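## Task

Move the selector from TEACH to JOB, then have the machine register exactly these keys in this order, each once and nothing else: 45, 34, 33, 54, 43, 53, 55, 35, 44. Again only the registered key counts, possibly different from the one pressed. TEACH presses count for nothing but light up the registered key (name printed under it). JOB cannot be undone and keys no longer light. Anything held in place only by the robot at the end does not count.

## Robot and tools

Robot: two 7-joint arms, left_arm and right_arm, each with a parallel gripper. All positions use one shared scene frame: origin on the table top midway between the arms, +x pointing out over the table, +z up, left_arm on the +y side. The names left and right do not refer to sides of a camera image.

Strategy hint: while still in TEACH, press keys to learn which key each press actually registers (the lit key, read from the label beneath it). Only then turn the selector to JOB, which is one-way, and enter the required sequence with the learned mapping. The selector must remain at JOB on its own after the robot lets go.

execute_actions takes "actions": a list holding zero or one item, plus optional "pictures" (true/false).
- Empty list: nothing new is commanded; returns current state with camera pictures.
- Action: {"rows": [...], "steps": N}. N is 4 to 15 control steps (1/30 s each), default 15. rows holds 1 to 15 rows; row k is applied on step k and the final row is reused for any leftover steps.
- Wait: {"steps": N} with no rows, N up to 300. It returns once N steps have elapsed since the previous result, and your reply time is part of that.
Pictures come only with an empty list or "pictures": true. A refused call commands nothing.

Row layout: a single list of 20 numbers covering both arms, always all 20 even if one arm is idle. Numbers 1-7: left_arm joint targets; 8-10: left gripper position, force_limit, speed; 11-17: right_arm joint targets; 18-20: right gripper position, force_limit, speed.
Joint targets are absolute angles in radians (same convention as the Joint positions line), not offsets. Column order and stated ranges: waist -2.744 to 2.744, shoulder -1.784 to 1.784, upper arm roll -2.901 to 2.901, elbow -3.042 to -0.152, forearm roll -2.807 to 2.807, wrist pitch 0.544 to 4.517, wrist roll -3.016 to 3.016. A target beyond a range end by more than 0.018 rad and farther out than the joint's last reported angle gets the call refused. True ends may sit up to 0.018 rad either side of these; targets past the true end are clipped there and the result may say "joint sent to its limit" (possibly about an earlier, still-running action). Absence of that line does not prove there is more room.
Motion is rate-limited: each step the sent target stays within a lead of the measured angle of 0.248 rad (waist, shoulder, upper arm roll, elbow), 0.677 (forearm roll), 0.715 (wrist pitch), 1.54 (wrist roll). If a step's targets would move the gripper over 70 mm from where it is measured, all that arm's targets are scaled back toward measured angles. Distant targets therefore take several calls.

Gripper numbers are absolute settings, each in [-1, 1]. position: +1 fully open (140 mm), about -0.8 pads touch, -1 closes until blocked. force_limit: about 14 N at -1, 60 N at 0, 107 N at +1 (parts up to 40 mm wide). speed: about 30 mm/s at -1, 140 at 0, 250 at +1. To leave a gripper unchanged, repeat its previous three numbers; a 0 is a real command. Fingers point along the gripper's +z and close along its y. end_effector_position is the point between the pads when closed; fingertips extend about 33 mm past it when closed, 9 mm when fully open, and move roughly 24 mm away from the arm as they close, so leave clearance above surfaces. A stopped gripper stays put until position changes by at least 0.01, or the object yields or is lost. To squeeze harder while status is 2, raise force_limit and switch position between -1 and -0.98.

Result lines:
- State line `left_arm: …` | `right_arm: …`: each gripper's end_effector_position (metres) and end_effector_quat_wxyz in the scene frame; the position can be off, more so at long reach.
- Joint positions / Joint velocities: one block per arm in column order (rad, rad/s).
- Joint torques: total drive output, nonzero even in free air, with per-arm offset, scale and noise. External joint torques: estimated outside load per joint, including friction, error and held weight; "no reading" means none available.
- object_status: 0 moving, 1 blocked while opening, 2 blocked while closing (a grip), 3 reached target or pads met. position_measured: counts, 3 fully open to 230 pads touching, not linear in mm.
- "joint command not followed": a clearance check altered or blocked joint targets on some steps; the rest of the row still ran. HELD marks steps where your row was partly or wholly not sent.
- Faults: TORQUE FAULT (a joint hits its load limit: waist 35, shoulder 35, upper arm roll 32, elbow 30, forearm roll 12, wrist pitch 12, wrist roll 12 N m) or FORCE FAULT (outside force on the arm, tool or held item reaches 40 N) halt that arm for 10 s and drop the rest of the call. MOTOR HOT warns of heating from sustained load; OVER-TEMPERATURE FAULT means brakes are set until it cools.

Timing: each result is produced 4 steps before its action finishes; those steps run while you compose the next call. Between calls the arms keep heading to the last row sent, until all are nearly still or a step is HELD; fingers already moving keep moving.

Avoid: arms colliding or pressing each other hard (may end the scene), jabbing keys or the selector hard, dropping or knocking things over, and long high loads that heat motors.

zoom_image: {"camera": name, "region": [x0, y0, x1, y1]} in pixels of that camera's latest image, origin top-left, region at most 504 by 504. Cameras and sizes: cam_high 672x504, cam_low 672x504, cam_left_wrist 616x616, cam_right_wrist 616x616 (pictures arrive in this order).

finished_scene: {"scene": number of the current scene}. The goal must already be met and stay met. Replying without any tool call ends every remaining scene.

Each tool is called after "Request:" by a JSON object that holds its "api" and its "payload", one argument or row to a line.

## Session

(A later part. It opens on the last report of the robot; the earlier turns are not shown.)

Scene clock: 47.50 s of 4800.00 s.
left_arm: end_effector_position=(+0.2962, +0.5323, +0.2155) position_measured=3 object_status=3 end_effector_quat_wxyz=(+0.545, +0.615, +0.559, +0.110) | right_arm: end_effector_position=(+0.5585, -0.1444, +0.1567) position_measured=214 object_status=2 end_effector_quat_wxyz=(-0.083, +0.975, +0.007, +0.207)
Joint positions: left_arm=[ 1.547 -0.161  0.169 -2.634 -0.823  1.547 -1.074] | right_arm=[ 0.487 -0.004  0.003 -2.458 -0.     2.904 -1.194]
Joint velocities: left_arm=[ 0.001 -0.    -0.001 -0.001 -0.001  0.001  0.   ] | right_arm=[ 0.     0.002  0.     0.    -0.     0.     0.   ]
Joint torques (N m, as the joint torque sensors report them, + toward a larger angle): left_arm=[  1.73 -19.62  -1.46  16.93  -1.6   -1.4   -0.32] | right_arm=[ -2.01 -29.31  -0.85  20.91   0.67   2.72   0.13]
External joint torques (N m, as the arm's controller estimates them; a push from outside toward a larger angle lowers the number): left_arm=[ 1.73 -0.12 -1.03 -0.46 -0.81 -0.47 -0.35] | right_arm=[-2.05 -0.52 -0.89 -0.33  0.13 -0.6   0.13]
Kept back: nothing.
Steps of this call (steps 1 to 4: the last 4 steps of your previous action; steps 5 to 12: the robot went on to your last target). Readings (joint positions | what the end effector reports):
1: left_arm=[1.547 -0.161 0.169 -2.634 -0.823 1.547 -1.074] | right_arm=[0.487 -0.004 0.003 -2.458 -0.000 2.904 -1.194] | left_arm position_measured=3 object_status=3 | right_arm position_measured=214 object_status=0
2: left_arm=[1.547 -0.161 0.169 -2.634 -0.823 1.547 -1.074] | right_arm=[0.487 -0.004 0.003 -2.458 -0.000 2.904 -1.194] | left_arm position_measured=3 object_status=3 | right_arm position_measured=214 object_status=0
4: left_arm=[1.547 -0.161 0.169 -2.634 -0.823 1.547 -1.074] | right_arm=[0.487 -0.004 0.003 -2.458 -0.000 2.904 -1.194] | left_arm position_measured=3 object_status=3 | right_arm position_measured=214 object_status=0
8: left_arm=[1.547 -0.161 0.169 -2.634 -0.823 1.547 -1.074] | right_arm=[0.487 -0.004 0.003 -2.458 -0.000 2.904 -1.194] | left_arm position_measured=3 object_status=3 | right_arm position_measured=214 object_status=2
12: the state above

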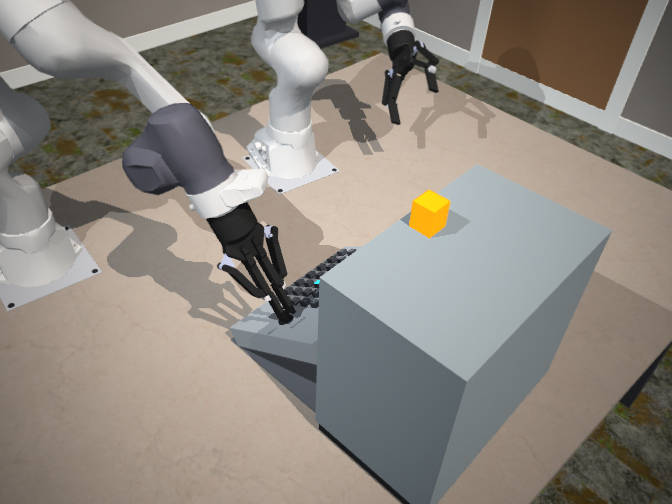

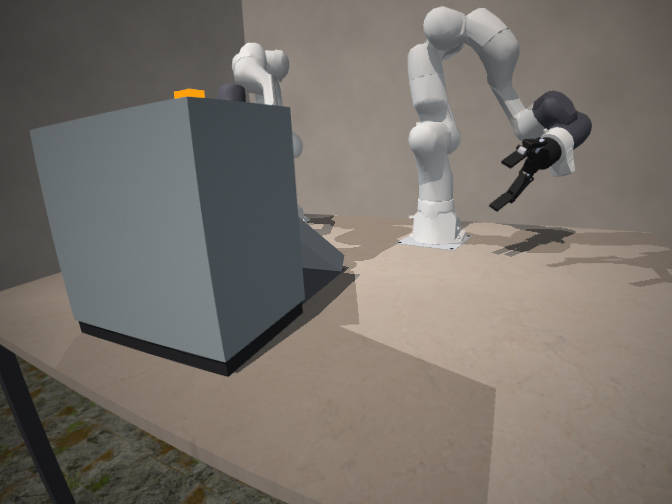

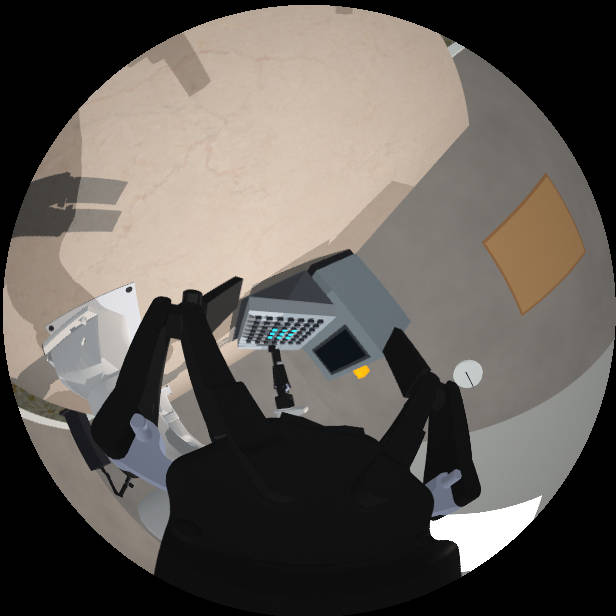

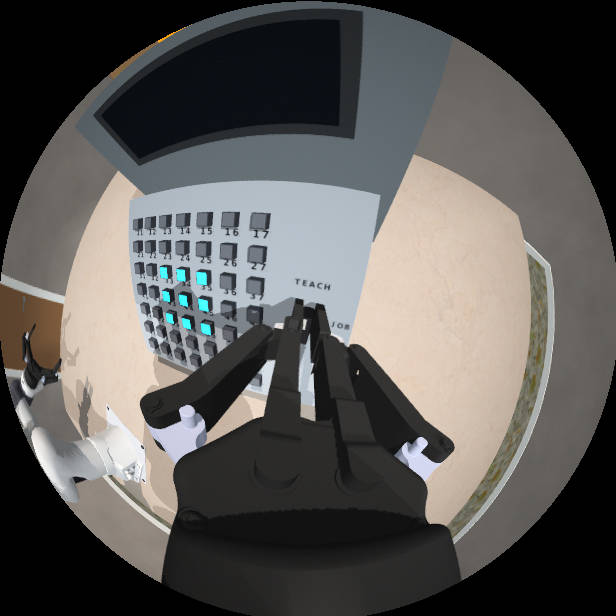

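Request:
{"api": "execute_actions", "payload": {
  "actions": [
    {"rows":[[1.549,-0.162,0.167,-2.636,-0.826,1.544,-1.079,1,0,0,0.487,-0.003,0,-2.46,0,2.90,-1.1,-1,-0.5,-0.5],[1.549,-0.162,0.167,-2.636,-0.826,1.544,-1.079,1,0,0,0.487,-0.003,0,-2.46,0,2.90,-1.0,-1,-0.5,-0.5],[1.549,-0.162,0.167,-2.636,-0.826,1.544,-1.079,1,0,0,0.487,-0.003,0,-2.46,0,2.90,-0.9,-1,-0.5,-0.5],[1.549,-0.162,0.167,-2.636,-0.826,1.544,-1.079,1,0,0,0.487,-0.003,0,-2.46,0,2.90,-0.8,-1,-0.5,-0.5],[1.549,-0.162,0.167,-2.636,-0.826,1.544,-1.079,1,0,0,0.487,-0.003,0,-2.46,0,2.90,-0.7,-1,-0.5,-0.5],[1.549,-0.162,0.167,-2.636,-0.826,1.544,-1.079,1,0,0,0.487,-0.003,0,-2.46,0,2.90,-0.6,-1,-0.5,-0.5],[1.549,-0.162,0.167,-2.636,-0.826,1.544,-1.079,1,0,0,0.487,-0.003,0,-2.46,0,2.90,-0.5,-1,-0.5,-0.5],[1.549,-0.162,0.167,-2.636,-0.826,1.544,-1.079,1,0,0,0.487,-0.003,0,-2.46,0,2.90,-0.4,-1,-0.5,-0.5],[1.549,-0.162,0.167,-2.636,-0.826,1.544,-1.079,1,0,0,0.487,-0.003,0,-2.46,0,2.90,-0.3,-1,-0.5,-0.5],[1.549,-0.162,0.167,-2.636,-0.826,1.544,-1.079,1,0,0,0.487,-0.003,0,-2.46,0,2.90,-0.2,-1,-0.5,-0.5],[1.549,-0.162,0.167,-2.636,-0.826,1.544,-1.079,1,0,0,0.487,-0.003,0,-2.46,0,2.90,-0.1,-1,-0.5,-0.5],[1.549,-0.162,0.167,-2.636,-0.826,1.544,-1.079,1,0,0,0.487,-0.003,0,-2.46,0,2.90,0.0,-1,-0.5,-0.5],[1.549,-0.162,0.167,-2.636,-0.826,1.544,-1.079,1,0,0,0.487,-0.003,0,-2.46,0,2.90,0.1,-1,-0.5,-0.5]],"steps":15}
  ]
}}

Request:
{"api": "execute_actions", "payload": {
  "actions": [
    {"steps":15}
  ],
  "pictures": true
}}

Scene clock: 48.27 s of 4800.00 s.
left_arm: end_effector_position=(+0.2962, +0.5323, +0.2155) position_measured=3 object_status=3 end_effector_quat_wxyz=(+0.545, +0.615, +0.559, +0.110) | right_arm: end_effector_position=(+0.5575, -0.1505, +0.1547) position_measured=215 object_status=2 end_effector_quat_wxyz=(-0.127, +0.949, -0.228, +0.179)
Joint positions: left_arm=[ 1.547 -0.161  0.169 -2.634 -0.823  1.547 -1.074] | right_arm=[ 0.484 -0.007 -0.002 -2.461 -0.     2.896 -0.718]
Joint velocities: left_arm=[-0.     0.001  0.    -0.    -0.001 -0.001 -0.001] | right_arm=[-0.018 -0.013 -0.016 -0.02   0.001 -0.042  2.009]
Joint torques (N m, as the joint torque sensors report them, + toward a larger angle): left_arm=[  2.11 -19.11  -1.31  16.9   -1.65  -1.33  -0.26] | right_arm=[  2.41 -26.58   3.44  23.35   0.62   5.13   0.78]
External joint torques (N m, as the arm's controller estimates them; a push from outside toward a larger angle lowers the number): left_arm=[ 2.11  0.33 -0.88 -0.48 -0.86 -0.4  -0.29] | right_arm=[2.14 2.1  3.19 1.88 0.11 1.71 0.8 ]
Steps of this call (steps 1 to 12: the robot went on to your last target; steps 13 to 23: the first 11 steps of this action). Readings (joint positions | what the end effector reports):
13: left_arm=[1.547 -0.161 0.169 -2.634 -0.823 1.547 -1.074] | right_arm=[0.487 -0.004 0.003 -2.458 -0.000 2.904 -1.186] | left_arm position_measured=3 object_status=3 | right_arm position_measured=214 object_status=2
14: left_arm=[1.547 -0.161 0.169 -2.634 -0.823 1.547 -1.074] | right_arm=[0.487 -0.004 0.003 -2.458 -0.000 2.904 -1.169] | left_arm position_measured=3 object_status=3 | right_arm position_measured=214 object_status=2
16: left_arm=[1.547 -0.161 0.169 -2.634 -0.823 1.547 -1.074] | right_arm=[0.487 -0.005 0.002 -2.458 -0.000 2.903 -1.109] | left_arm position_measured=3 object_status=3 | right_arm position_measured=214 object_status=2
20: left_arm=[1.547 -0.161 0.169 -2.634 -0.823 1.547 -1.074] | right_arm=[0.486 -0.006 -0.001 -2.459 -0.000 2.900 -0.914] | left_arm position_measured=3 object_status=3 | right_arm position_measured=214 object_status=2
23: the state above

Scene clock: 48.77 s of 4800.00 s.
left_arm: end_effector_position=(+0.2962, +0.5323, +0.2155) position_measured=3 object_status=3 end_effector_quat_wxyz=(+0.545, +0.615, +0.559, +0.110) | right_arm: end_effector_position=(+0.5526, -0.1560, +0.1504) position_measured=215 object_status=2 end_effector_quat_wxyz=(-0.169, +0.827, -0.521, +0.124)
Joint positions: left_arm=[ 1.547 -0.161  0.169 -2.634 -0.823  1.547 -1.074] | right_arm=[ 0.481 -0.011 -0.005 -2.467 -0.     2.879 -0.071]
Joint velocities: left_arm=[ 0.001  0.001 -0.001  0.    -0.001 -0.    -0.001] | right_arm=[-0.    -0.003 -0.001 -0.005  0.001 -0.016  0.526]
Joint torques (N m, as the joint torque sensors report them, + toward a larger angle): left_arm=[  1.77 -19.15  -1.18  16.91  -1.72  -1.39  -0.3 ] | right_arm=[  3.51 -23.67   4.21  27.07   0.61   7.05   0.65]
External joint torques (N m, as the arm's controller estimates them; a push from outside toward a larger angle lowers the number): left_arm=[ 1.77  0.33 -0.75 -0.49 -0.92 -0.46 -0.33] | right_arm=[3.6  4.91 4.31 5.8  0.1  3.75 0.68]
Kept back: nothing.
Steps of this call (steps 1 to 4: the last 4 steps of your previous action; steps 5 to 15: the robot went on to your last target). Readings (joint positions | what the end effector reports):
1: left_arm=[1.547 -0.161 0.169 -2.634 -0.823 1.547 -1.074] | right_arm=[0.483 -0.007 -0.003 -2.462 -0.000 2.894 -0.646] | left_arm position_measured=3 object_status=3 | right_arm position_measured=215 object_status=2
2: left_arm=[1.547 -0.161 0.169 -2.634 -0.823 1.547 -1.074] | right_arm=[0.483 -0.008 -0.003 -2.462 -0.000 2.893 -0.571] | left_arm position_measured=3 object_status=3 | right_arm position_measured=215 object_status=2
4: left_arm=[1.547 -0.161 0.169 -2.634 -0.823 1.547 -1.074] | right_arm=[0.482 -0.009 -0.004 -2.464 -0.000 2.889 -0.441] | left_arm position_measured=3 object_status=3 | right_arm position_measured=215 object_status=2
8: left_arm=[1.547 -0.161 0.169 -2.634 -0.823 1.547 -1.074] | right_arm=[0.481 -0.010 -0.005 -2.466 -0.000 2.884 -0.253] | left_arm position_measured=3 object_status=3 | right_arm position_measured=215 object_status=2
15: the state above

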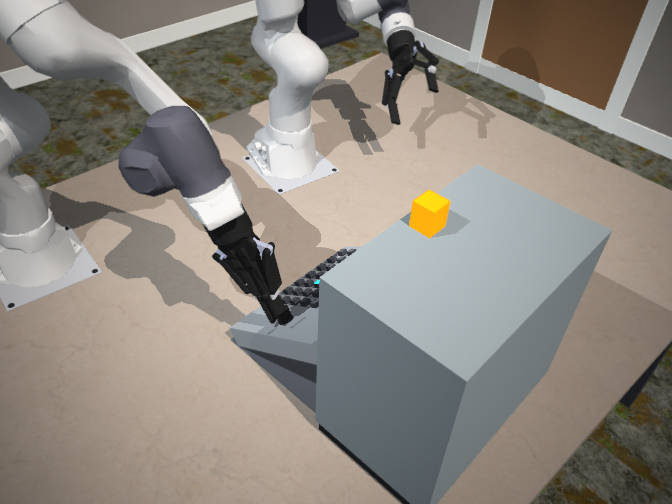

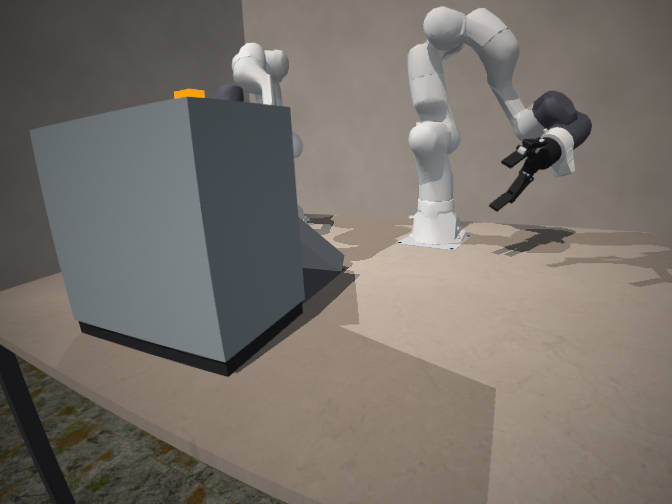

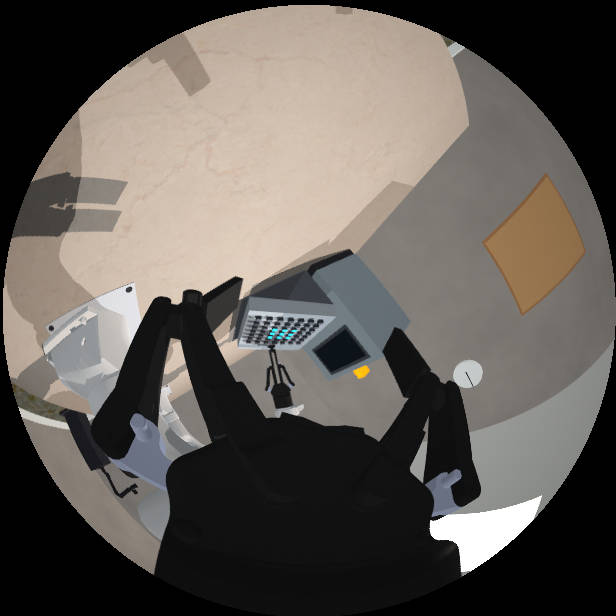

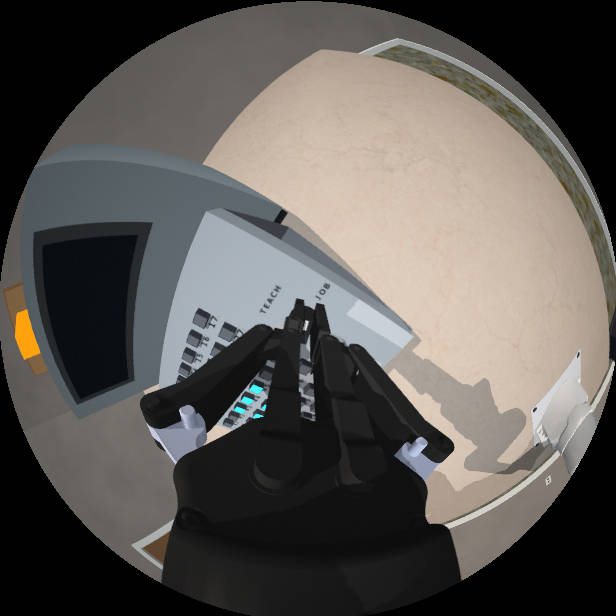

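Request:
{"api": "execute_actions", "payload": {
  "actions": [
    {"rows":[[1.549,-0.162,0.167,-2.636,-0.826,1.544,-1.079,1,0,0,0.481,-0.016,-0.004,-2.467,0,2.88,0.1,-1,-0.5,-0.5],[1.549,-0.162,0.167,-2.636,-0.826,1.544,-1.079,1,0,0,0.481,-0.018,-0.004,-2.467,0,2.88,0.2,-1,-0.5,-0.5],[1.549,-0.162,0.167,-2.636,-0.826,1.544,-1.079,1,0,0,0.481,-0.02,-0.004,-2.467,0,2.88,0.3,-1,-0.5,-0.5],[1.549,-0.162,0.167,-2.636,-0.826,1.544,-1.079,1,0,0,0.481,-0.02,-0.004,-2.467,0,2.88,0.4,-1,-0.5,-0.5]],"steps":15}
  ]
}}

Request:
{"api": "execute_actions", "payload": {
  "actions": [
    {"steps":8}
  ],
  "pictures": true
}}

Scene clock: 58.83 s of 4800.00 s.
left_arm: end_effector_position=(+0.2962, +0.5323, +0.2155) position_measured=3 object_status=3 end_effector_quat_wxyz=(+0.545, +0.615, +0.559, +0.110) | right_arm: end_effector_position=(+0.5522, -0.1563, +0.1504) position_measured=215 object_status=2 end_effector_quat_wxyz=(-0.169, +0.826, -0.524, +0.123)
Joint positions: left_arm=[ 1.547 -0.161  0.169 -2.634 -0.823  1.547 -1.074] | right_arm=[ 0.481 -0.012 -0.005 -2.468 -0.     2.878 -0.064]
Joint velocities: left_arm=[-0.     0.    -0.001 -0.    -0.001 -0.     0.   ] | right_arm=[ 0.     0.    -0.     0.001 -0.001  0.     0.001]
Joint torques (N m, as the joint torque sensors report them, + toward a larger angle): left_arm=[  1.93 -18.8   -1.59  17.12  -1.68  -1.37  -0.26] | right_arm=[  0.24 -28.88   1.19  22.37   0.55   3.47  -0.1 ]
External joint torques (N m, as the arm's controller estimates them; a push from outside toward a larger angle lowers the number): left_arm=[ 1.97  0.66 -1.13 -0.25 -0.89 -0.44 -0.29] | right_arm=[ 0.21 -0.31  1.17  1.15  0.05  0.18 -0.08]
FORCE FAULT: contact force on the right arm reached its limit, and that arm stopped for 10 seconds. The contact can be on any part of that arm, not only on its tool. That arm's remaining commands of this call were not run. That arm holds still and accepts commands again. Move the arm away from the contact; if what it grips holds it there, let go first. Pushing or pulling that hard again can fault the arm again.
Kept back: nothing.
The stop of the right arm began at step 2 of this call (marked STOPPED below). From that step on that arm followed nothing that you had sent. 15 of its steps, steps kept back included, did not run and will not run. The other arm was sent all steps of this action in this call, none kept back. Nothing is kept back now, and the robot has no last target.
Steps of this call (steps 1 to 7: the robot went on to your last target; steps 8 to 18: the first 11 steps of this action; steps 19 to 22: the last 4 steps of this action, not kept back; steps 23 to 302: the stop continued). Readings (joint positions | what the end effector reports):
1: left_arm=[1.547 -0.161 0.169 -2.634 -0.823 1.547 -1.074] | right_arm=[0.481 -0.012 -0.005 -2.468 -0.000 2.878 -0.064] | left_arm position_measured=3 object_status=3 | right_arm position_measured=215 object_status=2
2: left_arm=[1.547 -0.161 0.169 -2.634 -0.823 1.547 -1.074] | right_arm=[0.481 -0.012 -0.005 -2.468 -0.000 2.878 -0.064] | left_arm position_measured=3 object_status=3 | right_arm position_measured=215 object_status=2 STOPPED (the right arm)
4: left_arm=[1.547 -0.161 0.169 -2.634 -0.823 1.547 -1.074] | right_arm=[0.481 -0.012 -0.005 -2.468 -0.000 2.878 -0.064] | left_arm position_measured=3 object_status=3 | right_arm position_measured=215 object_status=2
8: left_arm=[1.547 -0.161 0.169 -2.634 -0.823 1.547 -1.074] | right_arm=[0.481 -0.012 -0.005 -2.468 -0.000 2.878 -0.064] | left_arm position_measured=3 object_status=3 | right_arm position_measured=215 object_status=2
302: the state above

Scene clock: 58.87 s of 4800.00 s.
left_arm: end_effector_position=(+0.2962, +0.5323, +0.2155) position_measured=3 object_status=3 end_effector_quat_wxyz=(+0.545, +0.615, +0.559, +0.110) | right_arm: end_effector_position=(+0.5522, -0.1563, +0.1504) position_measured=215 object_status=2 end_effector_quat_wxyz=(-0.169, +0.826, -0.524, +0.123)
Joint positions: left_arm=[ 1.547 -0.161  0.169 -2.634 -0.823  1.547 -1.074] | right_arm=[ 0.481 -0.012 -0.005 -2.468 -0.     2.878 -0.064]
Joint velocities: left_arm=[-0.001 -0.     0.001  0.001 -0.001 -0.001  0.001] | right_arm=[-0.     0.001  0.001  0.001 -0.    -0.001 -0.   ]
Joint torques (N m, as the joint torque sensors report them, + toward a larger angle): left_arm=[  2.27 -19.86  -1.32  16.94  -1.66  -1.35  -0.25] | right_arm=[  0.   -28.92   1.21  22.58   0.54   3.47  -0.05]
External joint torques (N m, as the arm's controller estimates them; a push from outside toward a larger angle lowers the number): left_arm=[ 2.24 -0.34 -0.93 -0.51 -0.86 -0.43 -0.28] | right_arm=[-0.02 -0.38  1.19  1.37  0.04  0.19 -0.03]
Kept back: nothing.
A stop began in an earlier call of the same reply, so what this call sent did not run. Send another action.
Steps of this call (step 1: nothing new was sent). Readings (joint positions | what the end effector reports):
1: the state above

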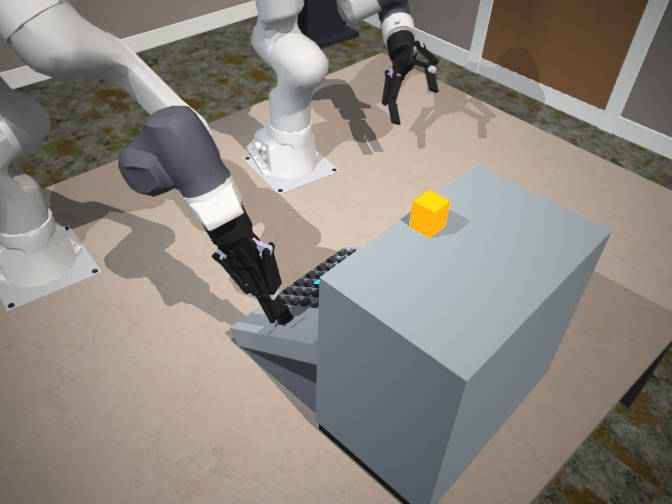

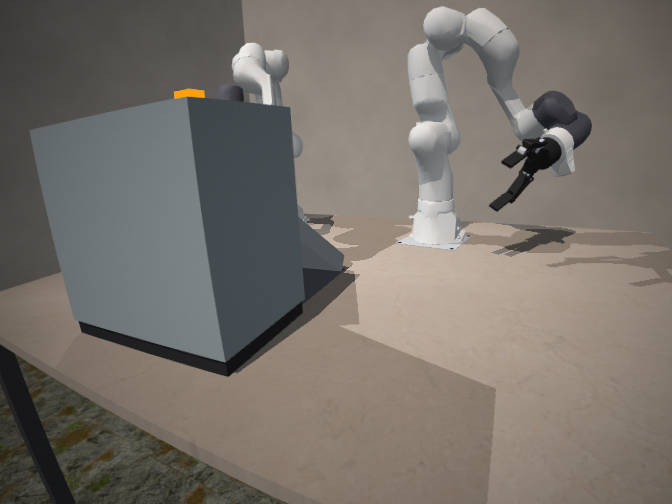

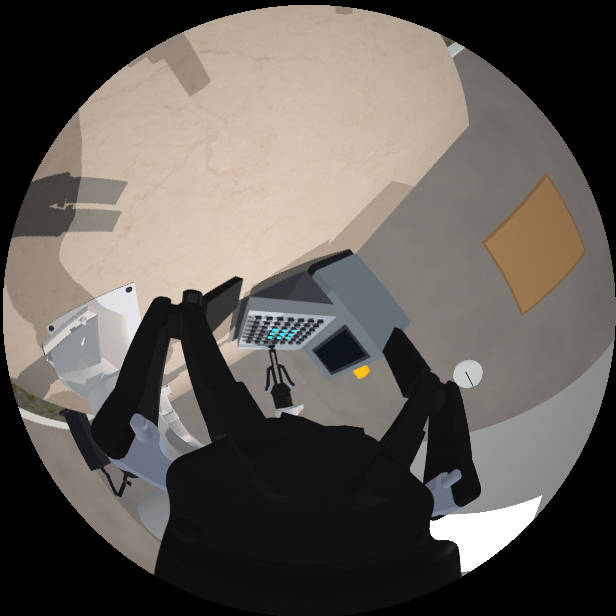

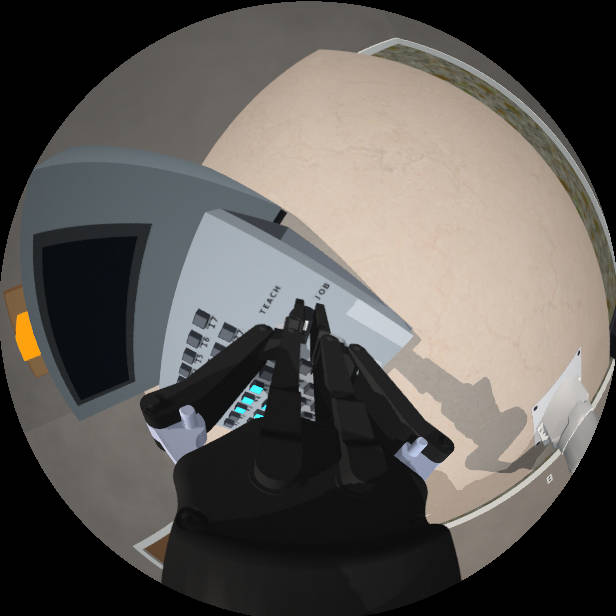

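Load has relaxed. Continue rotating, slightly raised.

Request:
{"api": "execute_actions", "payload": {
  "actions": [
    {"rows":[[1.549,-0.162,0.167,-2.636,-0.826,1.544,-1.079,1,0,0,0.481,-0.014,-0.005,-2.468,0,2.878,0.0,-1,-0.5,-0.5],[1.549,-0.162,0.167,-2.636,-0.826,1.544,-1.079,1,0,0,0.481,-0.016,-0.005,-2.468,0,2.878,0.06,-1,-0.5,-0.5],[1.549,-0.162,0.167,-2.636,-0.826,1.544,-1.079,1,0,0,0.481,-0.017,-0.005,-2.468,0,2.878,0.12,-1,-0.5,-0.5],[1.549,-0.162,0.167,-2.636,-0.826,1.544,-1.079,1,0,0,0.481,-0.018,-0.005,-2.468,0,2.878,0.18,-1,-0.5,-0.5],[1.549,-0.162,0.167,-2.636,-0.826,1.544,-1.079,1,0,0,0.481,-0.019,-0.005,-2.468,0,2.878,0.24,-1,-0.5,-0.5],[1.549,-0.162,0.167,-2.636,-0.826,1.544,-1.079,1,0,0,0.481,-0.02,-0.005,-2.468,0,2.878,0.3,-1,-0.5,-0.5]],"steps":15}
  ],
  "pictures": true
}}

Scene clock: 59.47 s of 4800.00 s.
left_arm: end_effector_position=(+0.2962, +0.5323, +0.2155) position_measured=3 object_status=3 end_effector_quat_wxyz=(+0.545, +0.615, +0.559, +0.110) | right_arm: end_effector_position=(+0.5499, -0.1571, +0.1492) position_measured=215 object_status=2 end_effector_quat_wxyz=(-0.179, +0.766, -0.608, +0.103)
Joint positions: left_arm=[ 1.547 -0.161  0.169 -2.634 -0.823  1.547 -1.074] | right_arm=[ 0.481 -0.015 -0.005 -2.472 -0.     2.873  0.147]
Joint velocities: left_arm=[-0.     0.002  0.    -0.     0.001 -0.001  0.   ] | right_arm=[ 0.    -0.006  0.001 -0.005 -0.001 -0.014  0.479]
Joint torques (N m, as the joint torque sensors report them, + toward a larger angle): left_arm=[  1.99 -19.4   -1.77  17.02  -1.67  -1.42  -0.26] | right_arm=[ -0.52 -32.93   1.41  24.96   0.64   4.33   0.35]
External joint torques (N m, as the arm's controller estimates them; a push from outside toward a larger angle lowers the number): left_arm=[ 2.01  0.04 -1.31 -0.36 -0.88 -0.48 -0.29] | right_arm=[-0.48 -4.2   1.45  3.48  0.14  0.96  0.37]
Steps of this call (steps 1 to 7: nothing new was sent; steps 8 to 18: the first 11 steps of this action). Readings (joint positions | what the end effector reports):
8: left_arm=[1.547 -0.161 0.169 -2.634 -0.823 1.547 -1.074] | right_arm=[0.481 -0.012 -0.005 -2.468 -0.000 2.878 -0.059] | left_arm position_measured=3 object_status=3 | right_arm position_measured=215 object_status=2
9: left_arm=[1.547 -0.161 0.169 -2.634 -0.823 1.547 -1.074] | right_arm=[0.481 -0.012 -0.005 -2.468 -0.000 2.877 -0.048] | left_arm position_measured=3 object_status=3 | right_arm position_measured=215 object_status=2
11: left_arm=[1.547 -0.161 0.169 -2.634 -0.823 1.547 -1.074] | right_arm=[0.481 -0.013 -0.005 -2.469 -0.000 2.877 -0.012] | left_arm position_measured=3 object_status=3 | right_arm position_measured=215 object_status=2
15: left_arm=[1.547 -0.161 0.169 -2.634 -0.823 1.547 -1.074] | right_arm=[0.481 -0.014 -0.005 -2.471 -0.000 2.875 0.091] | left_arm position_measured=3 object_status=3 | right_arm position_measured=215 object_status=2
18: the state above

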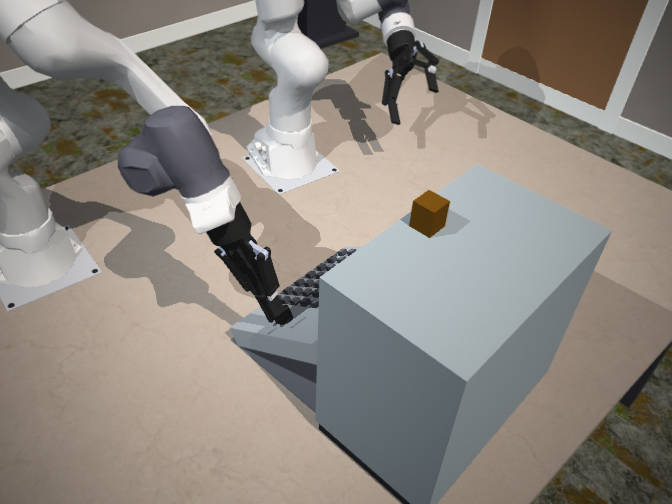

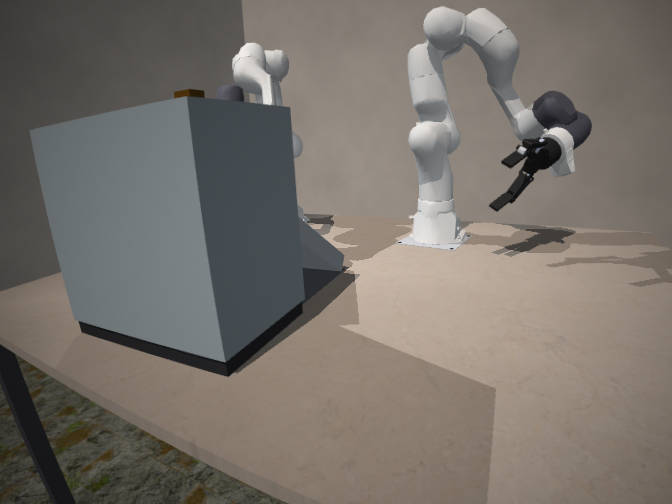

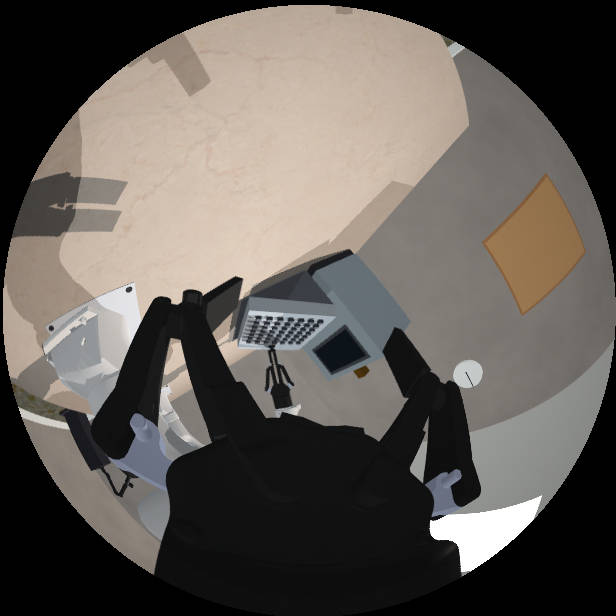

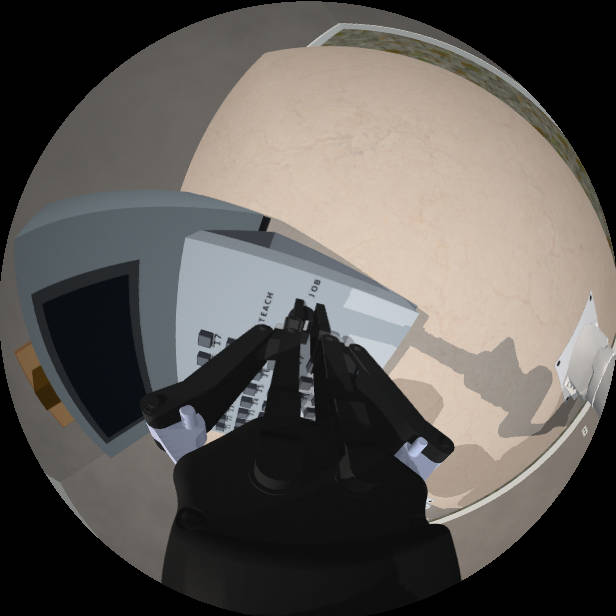

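JOB. Release, lift, move above 46.

Request:
{"api": "execute_actions", "payload": {
  "actions": [
    {"rows":[[1.549,-0.162,0.167,-2.636,-0.826,1.544,-1.079,1,0,0,0.481,-0.017,-0.005,-2.474,0,2.872,0.22,-0.4,0,1],[1.549,-0.162,0.167,-2.636,-0.826,1.544,-1.079,1,0,0,0.481,-0.017,-0.005,-2.474,0,2.872,0.22,-0.4,0,1],[1.549,-0.162,0.167,-2.636,-0.826,1.544,-1.079,1,0,0,0.481,-0.017,-0.005,-2.474,0,2.872,0.22,-0.4,0,1],[1.549,-0.162,0.167,-2.636,-0.826,1.544,-1.079,1,0,0,0.481,-0.017,-0.005,-2.474,0,2.872,0.22,-0.4,0,1],[1.549,-0.162,0.167,-2.636,-0.826,1.544,-1.079,1,0,0,0.481,-0.017,-0.005,-2.474,0,2.872,0.22,-0.4,0,1],[1.549,-0.162,0.167,-2.636,-0.826,1.544,-1.079,1,0,0,0.481,-0.017,-0.005,-2.474,0,2.872,0.22,-0.4,0,1],[1.549,-0.162,0.167,-2.636,-0.826,1.544,-1.079,1,0,0,0.481,-0.15,0,-2.474,0,2.872,0.22,-0.4,0,1]],"steps":15}
  ]
}}

Request:
{"api": "execute_actions", "payload": {
  "actions": [
    {"rows":[[1.549,-0.162,0.167,-2.636,-0.826,1.544,-1.079,1,0,0,0.604,-0.05,0,-2.292,0,2.85,-1.067,-1,0,1]],"steps":15}
  ]
}}

Request:
{"api": "execute_actions", "payload": {
  "actions": [
    {"steps":15}
  ]
}}

Request:
{"api": "execute_actions", "payload": {
  "actions": [
    {"rows":[[1.549,-0.162,0.167,-2.636,-0.826,1.544,-1.079,1,0,0,0.604,0.067,0,-2.292,0,2.85,-1.067,-1,0,1]],"steps":15}
  ]
}}

Request:
{"api": "execute_actions", "payload": {
  "actions": [
    {"steps":12}
  ]
}}

Request:
{"api": "execute_actions", "payload": {
  "actions": [
    {"rows":[[1.549,-0.162,0.167,-2.636,-0.826,1.544,-1.079,1,0,0,0.604,0.077,0,-2.292,0,2.85,-1.067,-1,0,1],[1.549,-0.162,0.167,-2.636,-0.826,1.544,-1.079,1,0,0,0.604,0.085,0,-2.292,0,2.85,-1.067,-1,0,1],[1.549,-0.162,0.167,-2.636,-0.826,1.544,-1.079,1,0,0,0.604,0.092,0,-2.292,0,2.85,-1.067,-1,0,1],[1.549,-0.162,0.167,-2.636,-0.826,1.544,-1.079,1,0,0,0.604,0.098,0,-2.292,0,2.85,-1.067,-1,0,1],[1.549,-0.162,0.167,-2.636,-0.826,1.544,-1.079,1,0,0,0.604,0.103,0,-2.292,0,2.85,-1.067,-1,0,1],[1.549,-0.162,0.167,-2.636,-0.826,1.544,-1.079,1,0,0,0.604,0.107,0,-2.292,0,2.85,-1.067,-1,0,1],[1.549,-0.162,0.167,-2.636,-0.826,1.544,-1.079,1,0,0,0.604,0.11,0,-2.292,0,2.85,-1.067,-1,0,1],[1.549,-0.162,0.167,-2.636,-0.826,1.544,-1.079,1,0,0,0.604,0.113,0,-2.292,0,2.85,-1.067,-1,0,1],[1.549,-0.162,0.167,-2.636,-0.826,1.544,-1.079,1,0,0,0.604,0.116,0,-2.292,0,2.85,-1.067,-1,0,1],[1.549,-0.162,0.167,-2.636,-0.826,1.544,-1.079,1,0,0,0.604,0.119,0,-2.292,0,2.85,-1.067,-1,0,1],[1.549,-0.162,0.167,-2.636,-0.826,1.544,-1.079,1,0,0,0.604,0.122,0,-2.292,0,2.85,-1.067,-1,0,1]],"steps":15}
  ]
}}

Request:
{"api": "execute_actions", "payload": {
  "actions": [
    {"steps":8}
  ]
}}

Scene clock: 60.50 s of 4800.00 s.
left_arm: end_effector_position=(+0.2962, +0.5323, +0.2155) position_measured=3 object_status=3 end_effector_quat_wxyz=(+0.545, +0.615, +0.559, +0.110) | right_arm: end_effector_position=(+0.5639, -0.1496, +0.2173) position_measured=179 object_status=0 end_effector_quat_wxyz=(-0.232, +0.728, -0.634, +0.119)
Joint positions: left_arm=[ 1.547 -0.161  0.169 -2.634 -0.823  1.547 -1.074] | right_arm=[ 0.481 -0.131 -0.003 -2.473 -0.     2.87   0.241]
Joint velocities: left_arm=[-0.     0.    -0.003 -0.    -0.    -0.001 -0.001] | right_arm=[ 0.001 -0.447  0.01   0.108 -0.001  0.055 -0.05 ]
Joint torques (N m, as the joint torque sensors report them, + toward a larger angle): left_arm=[  1.83 -19.78  -1.3   16.64  -1.63  -1.41  -0.31] | right_arm=[ -0.12 -15.2    2.    18.28   0.71   2.27  -0.25]
External joint torques (N m, as the arm's controller estimates them; a push from outside toward a larger angle lowers the number): left_arm=[ 1.84 -0.36 -0.85 -0.72 -0.84 -0.48 -0.34] | right_arm=[-0.01 -1.07  2.19  2.78  0.17  0.35 -0.23]
Steps of this call (steps 1 to 4: the last 4 steps of your previous action; steps 5 to 20: the robot went on to your last target; steps 21 to 31: the first 11 steps of this action). Readings (joint positions | what the end effector reports):
21: left_arm=[1.547 -0.161 0.169 -2.634 -0.823 1.547 -1.074] | right_arm=[0.481 -0.016 -0.005 -2.473 -0.000 2.869 0.269] | left_arm position_measured=3 object_status=3 | right_arm position_measured=215 object_status=0
22: left_arm=[1.547 -0.161 0.169 -2.634 -0.823 1.547 -1.074] | right_arm=[0.481 -0.016 -0.005 -2.473 -0.000 2.869 0.265] | left_arm position_measured=3 object_status=3 | right_arm position_measured=213 object_status=0
24: left_arm=[1.547 -0.161 0.169 -2.634 -0.823 1.547 -1.074] | right_arm=[0.481 -0.016 -0.005 -2.473 -0.000 2.870 0.257] | left_arm position_measured=3 object_status=3 | right_arm position_measured=186 object_status=0
28: left_arm=[1.547 -0.161 0.169 -2.634 -0.823 1.547 -1.074] | right_arm=[0.481 -0.059 -0.004 -2.483 -0.000 2.866 0.247] | left_arm position_measured=3 object_status=3 | right_arm position_measured=179 object_status=0
31: the state above

Scene clock: 61.00 s of 4800.00 s.
left_arm: end_effector_position=(+0.2962, +0.5323, +0.2155) position_measured=3 object_status=3 end_effector_quat_wxyz=(+0.545, +0.615, +0.559, +0.110) | right_arm: end_effector_position=(+0.5857, -0.0486, +0.2687) position_measured=233 object_status=3 end_effector_quat_wxyz=(-0.199, +0.931, -0.203, +0.227)
Joint positions: left_arm=[ 1.547 -0.161  0.169 -2.634 -0.823  1.547 -1.074] | right_arm=[ 0.603 -0.053  0.003 -2.295  0.     2.856 -0.634]
Joint velocities: left_arm=[-0.    -0.001  0.     0.    -0.     0.     0.   ] | right_arm=[-0.     0.026 -0.013  0.026 -0.001 -0.02  -1.415]
Joint torques (N m, as the joint torque sensors report them, + toward a larger angle): left_arm=[  2.06 -19.56  -1.14  16.91  -1.65  -1.33  -0.24] | right_arm=[  0.35 -30.07   0.16  26.13   0.64   3.19  -0.67]
External joint torques (N m, as the arm's controller estimates them; a push from outside toward a larger angle lowers the number): left_arm=[ 2.05 -0.07 -0.72 -0.48 -0.86 -0.4  -0.27] | right_arm=[ 0.86 -0.39  0.47  2.67 -0.04 -0.25 -0.67]
Steps of this call (steps 1 to 4: the last 4 steps of your previous action; steps 5 to 15: the first 11 steps of this action). Readings (joint positions | what the end effector reports):
5: left_arm=[1.547 -0.161 0.169 -2.634 -0.823 1.547 -1.074] | right_arm=[0.496 -0.136 -0.009 -2.445 0.000 2.868 0.156] | left_arm position_measured=3 object_status=3 | right_arm position_measured=179 object_status=0
6: left_arm=[1.547 -0.161 0.169 -2.634 -0.823 1.547 -1.074] | right_arm=[0.516 -0.114 -0.010 -2.409 0.000 2.866 0.066] | left_arm position_measured=3 object_status=3 | right_arm position_measured=190 object_status=0
8: left_arm=[1.547 -0.161 0.169 -2.634 -0.823 1.547 -1.074] | right_arm=[0.559 -0.080 -0.007 -2.347 0.000 2.862 -0.141] | left_arm position_measured=3 object_status=3 | right_arm position_measured=217 object_status=0
12: left_arm=[1.547 -0.161 0.169 -2.634 -0.823 1.547 -1.074] | right_arm=[0.601 -0.057 0.004 -2.301 0.000 2.858 -0.467] | left_arm position_measured=3 object_status=3 | right_arm position_measured=233 object_status=0
15: the state above

Scene clock: 61.50 s of 4800.00 s.
left_arm: end_effector_position=(+0.2962, +0.5323, +0.2155) position_measured=3 object_status=3 end_effector_quat_wxyz=(+0.545, +0.615, +0.559, +0.110) | right_arm: end_effector_position=(+0.5860, -0.0494, +0.2676) position_measured=233 object_status=3 end_effector_quat_wxyz=(-0.157, +0.953, -0.041, +0.256)
Joint positions: left_arm=[ 1.547 -0.161  0.169 -2.634 -0.823  1.547 -1.074] | right_arm=[ 0.603 -0.051  0.002 -2.294  0.     2.852 -0.979]
Joint velocities: left_arm=[-0.001 -0.    -0.     0.001 -0.001  0.001 -0.001] | right_arm=[ 0.001  0.    -0.001 -0.001 -0.001 -0.001 -0.274]
Joint torques (N m, as the joint torque sensors report them, + toward a larger angle): left_arm=[  1.92 -19.42  -1.32  16.91  -1.72  -1.31  -0.26] | right_arm=[  0.24 -29.9   -0.36  25.55   0.63   3.16  -0.33]
External joint torques (N m, as the arm's controller estimates them; a push from outside toward a larger angle lowers the number): left_arm=[ 1.94  0.11 -0.87 -0.56 -0.92 -0.39 -0.29] | right_arm=[ 0.27 -0.25 -0.28  1.91 -0.03 -0.3  -0.33]
Kept back: nothing.
Steps of this call (steps 1 to 4: the last 4 steps of your previous action; steps 5 to 15: the robot went on to your last target). Readings (joint positions | what the end effector reports):
1: left_arm=[1.547 -0.161 0.169 -2.634 -0.823 1.547 -1.074] | right_arm=[0.603 -0.052 0.003 -2.295 0.000 2.855 -0.678] | left_arm position_measured=3 object_status=3 | right_arm position_measured=233 object_status=3
2: left_arm=[1.547 -0.161 0.169 -2.634 -0.823 1.547 -1.074] | right_arm=[0.603 -0.052 0.003 -2.294 0.000 2.854 -0.718] | left_arm position_measured=3 object_status=3 | right_arm position_measured=233 object_status=3
4: left_arm=[1.547 -0.161 0.169 -2.634 -0.823 1.547 -1.074] | right_arm=[0.603 -0.051 0.002 -2.294 0.000 2.854 -0.786] | left_arm position_measured=3 object_status=3 | right_arm position_measured=233 object_status=3
8: left_arm=[1.547 -0.161 0.169 -2.634 -0.823 1.547 -1.074] | right_arm=[0.603 -0.051 0.002 -2.294 0.000 2.853 -0.883] | left_arm position_measured=3 object_status=3 | right_arm position_measured=233 object_status=3
15: the state above

Scene clock: 61.87 s of 4800.00 s.
left_arm: end_effector_position=(+0.2962, +0.5323, +0.2155) position_measured=3 object_status=3 end_effector_quat_wxyz=(+0.545, +0.615, +0.559, +0.110) | right_arm: end_effector_position=(+0.5737, -0.0562, +0.1857) position_measured=233 object_status=3 end_effector_quat_wxyz=(-0.119, +0.971, -0.014, +0.208)
Joint positions: left_arm=[ 1.547 -0.161  0.169 -2.634 -0.823  1.547 -1.074] | right_arm=[ 0.603  0.07   0.002 -2.295  0.     2.849 -1.036]
Joint velocities: left_arm=[-0.001  0.001 -0.    -0.    -0.001 -0.    -0.001] | right_arm=[-0.    -0.016 -0.001  0.017 -0.002 -0.001 -0.085]
Joint torques (N m, as the joint torque sensors report them, + toward a larger angle): left_arm=[  1.96 -19.72  -1.41  17.22  -1.72  -1.34  -0.23] | right_arm=[  0.43 -33.94  -0.17  25.01   0.59   3.49  -0.27]
External joint torques (N m, as the arm's controller estimates them; a push from outside toward a larger angle lowers the number): left_arm=[ 2.   -0.33 -0.95 -0.11 -0.93 -0.4  -0.25] | right_arm=[ 0.46 -1.41 -0.22  2.65 -0.01  0.09 -0.27]
Steps of this call (steps 1 to 11: the first 11 steps of this action). Readings (joint positions | what the end effector reports):
1: left_arm=[1.547 -0.161 0.169 -2.634 -0.823 1.547 -1.074] | right_arm=[0.603 -0.038 0.002 -2.287 0.000 2.855 -0.986] | left_arm position_measured=3 object_status=3 | right_arm position_measured=233 object_status=3
2: left_arm=[1.547 -0.161 0.169 -2.634 -0.823 1.547 -1.074] | right_arm=[0.603 -0.014 0.002 -2.283 0.000 2.856 -0.993] | left_arm position_measured=3 object_status=3 | right_arm position_measured=233 object_status=3
4: left_arm=[1.547 -0.161 0.169 -2.634 -0.823 1.547 -1.074] | right_arm=[0.603 0.034 0.002 -2.288 0.000 2.854 -1.007] | left_arm position_measured=3 object_status=3 | right_arm position_measured=233 object_status=3
8: left_arm=[1.547 -0.161 0.169 -2.634 -0.823 1.547 -1.074] | right_arm=[0.603 0.070 0.002 -2.296 0.000 2.849 -1.026] | left_arm position_measured=3 object_status=3 | right_arm position_measured=233 object_status=3
11: the state above

Scene clock: 62.27 s of 4800.00 s.
left_arm: end_effector_position=(+0.2962, +0.5323, +0.2155) position_measured=3 object_status=3 end_effector_quat_wxyz=(+0.545, +0.615, +0.559, +0.110) | right_arm: end_effector_position=(+0.5745, -0.0558, +0.1876) position_measured=233 object_status=3 end_effector_quat_wxyz=(-0.118, +0.970, -0.005, +0.211)
Joint positions: left_arm=[ 1.547 -0.161  0.169 -2.634 -0.823  1.547 -1.074] | right_arm=[ 0.603  0.068  0.002 -2.294  0.     2.849 -1.055]
Joint velocities: left_arm=[ 0.001  0.001  0.    -0.001  0.001 -0.     0.   ] | right_arm=[ 0.001  0.    -0.001  0.     0.001 -0.    -0.024]
Joint torques (N m, as the joint torque sensors report them, + toward a larger angle): left_arm=[  2.24 -19.35  -1.71  16.63  -1.64  -1.38  -0.3 ] | right_arm=[  0.34 -34.35  -0.15  24.28   0.59   3.48  -0.21]
External joint torques (N m, as the arm's controller estimates them; a push from outside toward a larger angle lowers the number): left_arm=[ 2.24  0.08 -1.28 -0.74 -0.85 -0.45 -0.32] | right_arm=[ 0.33 -1.82 -0.22  1.81 -0.01  0.09 -0.21]
Kept back: nothing.
Steps of this call (steps 1 to 4: the last 4 steps of your previous action; steps 5 to 12: the robot went on to your last target). Readings (joint positions | what the end effector reports):
1: left_arm=[1.547 -0.161 0.169 -2.634 -0.823 1.547 -1.074] | right_arm=[0.603 0.069 0.002 -2.295 0.000 2.849 -1.039] | left_arm position_measured=3 object_status=3 | right_arm position_measured=233 object_status=3
2: left_arm=[1.547 -0.161 0.169 -2.634 -0.823 1.547 -1.074] | right_arm=[0.603 0.069 0.002 -2.294 0.000 2.849 -1.041] | left_arm position_measured=3 object_status=3 | right_arm position_measured=233 object_status=3
4: left_arm=[1.547 -0.161 0.169 -2.634 -0.823 1.547 -1.074] | right_arm=[0.603 0.068 0.002 -2.294 0.000 2.849 -1.045] | left_arm position_measured=3 object_status=3 | right_arm position_measured=233 object_status=3
8: left_arm=[1.547 -0.161 0.169 -2.634 -0.823 1.547 -1.074] | right_arm=[0.603 0.068 0.002 -2.294 0.000 2.849 -1.051] | left_arm position_measured=3 object_status=3 | right_arm position_measured=233 object_status=3
12: the state above

Scene clock: 62.63 s of 4800.00 s.
left_arm: end_effector_position=(+0.2962, +0.5323, +0.2155) position_measured=3 object_status=3 end_effector_quat_wxyz=(+0.545, +0.615, +0.559, +0.110) | right_arm: end_effector_position=(+0.5690, -0.0589, +0.1586) position_measured=233 object_status=3 end_effector_quat_wxyz=(-0.107, +0.975, -0.003, +0.192)
Joint positions: left_arm=[ 1.547 -0.161  0.169 -2.634 -0.823  1.547 -1.074] | right_arm=[ 0.603  0.114  0.002 -2.292  0.     2.85  -1.06 ]
Joint velocities: left_arm=[-0.    -0.     0.001 -0.    -0.002 -0.    -0.001] | right_arm=[-0.     0.066 -0.001  0.    -0.     0.009 -0.007]
Joint torques (N m, as the joint torque sensors report them, + toward a larger angle): left_arm=[  1.9  -19.17  -1.52  16.97  -1.61  -1.41  -0.23] | right_arm=[  0.29 -32.48   0.26  22.8    0.53   3.12  -0.31]
External joint torques (N m, as the arm's controller estimates them; a push from outside toward a larger angle lowers the number): left_arm=[ 1.89  0.4  -1.1  -0.52 -0.81 -0.49 -0.26] | right_arm=[ 0.28  2.11  0.12  0.37 -0.04 -0.29 -0.31]
Steps of this call (steps 1 to 11: the first 11 steps of this action). Readings (joint positions | what the end effector reports):
1: left_arm=[1.547 -0.161 0.169 -2.634 -0.823 1.547 -1.074] | right_arm=[0.603 0.069 0.002 -2.293 0.000 2.849 -1.055] | left_arm position_measured=3 object_status=3 | right_arm position_measured=233 object_status=3
2: left_arm=[1.547 -0.161 0.169 -2.634 -0.823 1.547 -1.074] | right_arm=[0.603 0.072 0.002 -2.292 0.000 2.850 -1.056] | left_arm position_measured=3 object_status=3 | right_arm position_measured=233 object_status=3
4: left_arm=[1.547 -0.161 0.169 -2.634 -0.823 1.547 -1.074] | right_arm=[0.603 0.082 0.002 -2.292 0.000 2.850 -1.057] | left_arm position_measured=3 object_status=3 | right_arm position_measured=233 object_status=3
8: left_arm=[1.547 -0.161 0.169 -2.634 -0.823 1.547 -1.074] | right_arm=[0.603 0.104 0.002 -2.292 0.000 2.850 -1.059] | left_arm position_measured=3 object_status=3 | right_arm position_measured=233 object_status=3
11: the state above

Scene clock: 62.90 s of 4800.00 s.
left_arm: end_effector_position=(+0.2962, +0.5323, +0.2155) position_measured=3 object_status=3 end_effector_quat_wxyz=(+0.545, +0.615, +0.559, +0.110) | right_arm: end_effector_position=(+0.5692, -0.0588, +0.1581) position_measured=233 object_status=3 end_effector_quat_wxyz=(-0.107, +0.975, -0.002, +0.192)
Joint positions: left_arm=[ 1.547 -0.161  0.169 -2.634 -0.823  1.547 -1.074] | right_arm=[ 0.603  0.115  0.002 -2.291  0.     2.851 -1.061]
Joint velocities: left_arm=[ 0.001  0.001  0.001 -0.001  0.001  0.001 -0.001] | right_arm=[ 0.001  0.001 -0.    -0.001  0.001  0.001 -0.001]
Joint torques (N m, as the joint torque sensors report them, + toward a larger angle): left_arm=[  1.68 -19.13  -1.24  16.86  -1.64  -1.35  -0.29] | right_arm=[  0.22 -30.36  -0.02  22.33   0.54   3.18  -0.27]
External joint torques (N m, as the arm's controller estimates them; a push from outside toward a larger angle lowers the number): left_arm=[ 1.66  0.34 -0.84 -0.52 -0.84 -0.42 -0.32] | right_arm=[ 0.22  3.2  -0.14  0.46 -0.03 -0.16 -0.27]
Kept back: nothing.
Steps of this call (steps 1 to 4: the last 4 steps of your previous action; steps 5 to 8: the robot went on to your last target). Readings (joint positions | what the end effector reports):
1: left_arm=[1.547 -0.161 0.169 -2.634 -0.823 1.547 -1.074] | right_arm=[0.603 0.115 0.002 -2.292 0.000 2.851 -1.060] | left_arm position_measured=3 object_status=3 | right_arm position_measured=233 object_status=3
2: left_arm=[1.547 -0.161 0.169 -2.634 -0.823 1.547 -1.074] | right_arm=[0.603 0.115 0.002 -2.291 0.000 2.851 -1.060] | left_arm position_measured=3 object_status=3 | right_arm position_measured=233 object_status=3
4: left_arm=[1.547 -0.161 0.169 -2.634 -0.823 1.547 -1.074] | right_arm=[0.603 0.115 0.002 -2.291 0.000 2.851 -1.060] | left_arm position_measured=3 object_status=3 | right_arm position_measured=233 object_status=3
8: the state above


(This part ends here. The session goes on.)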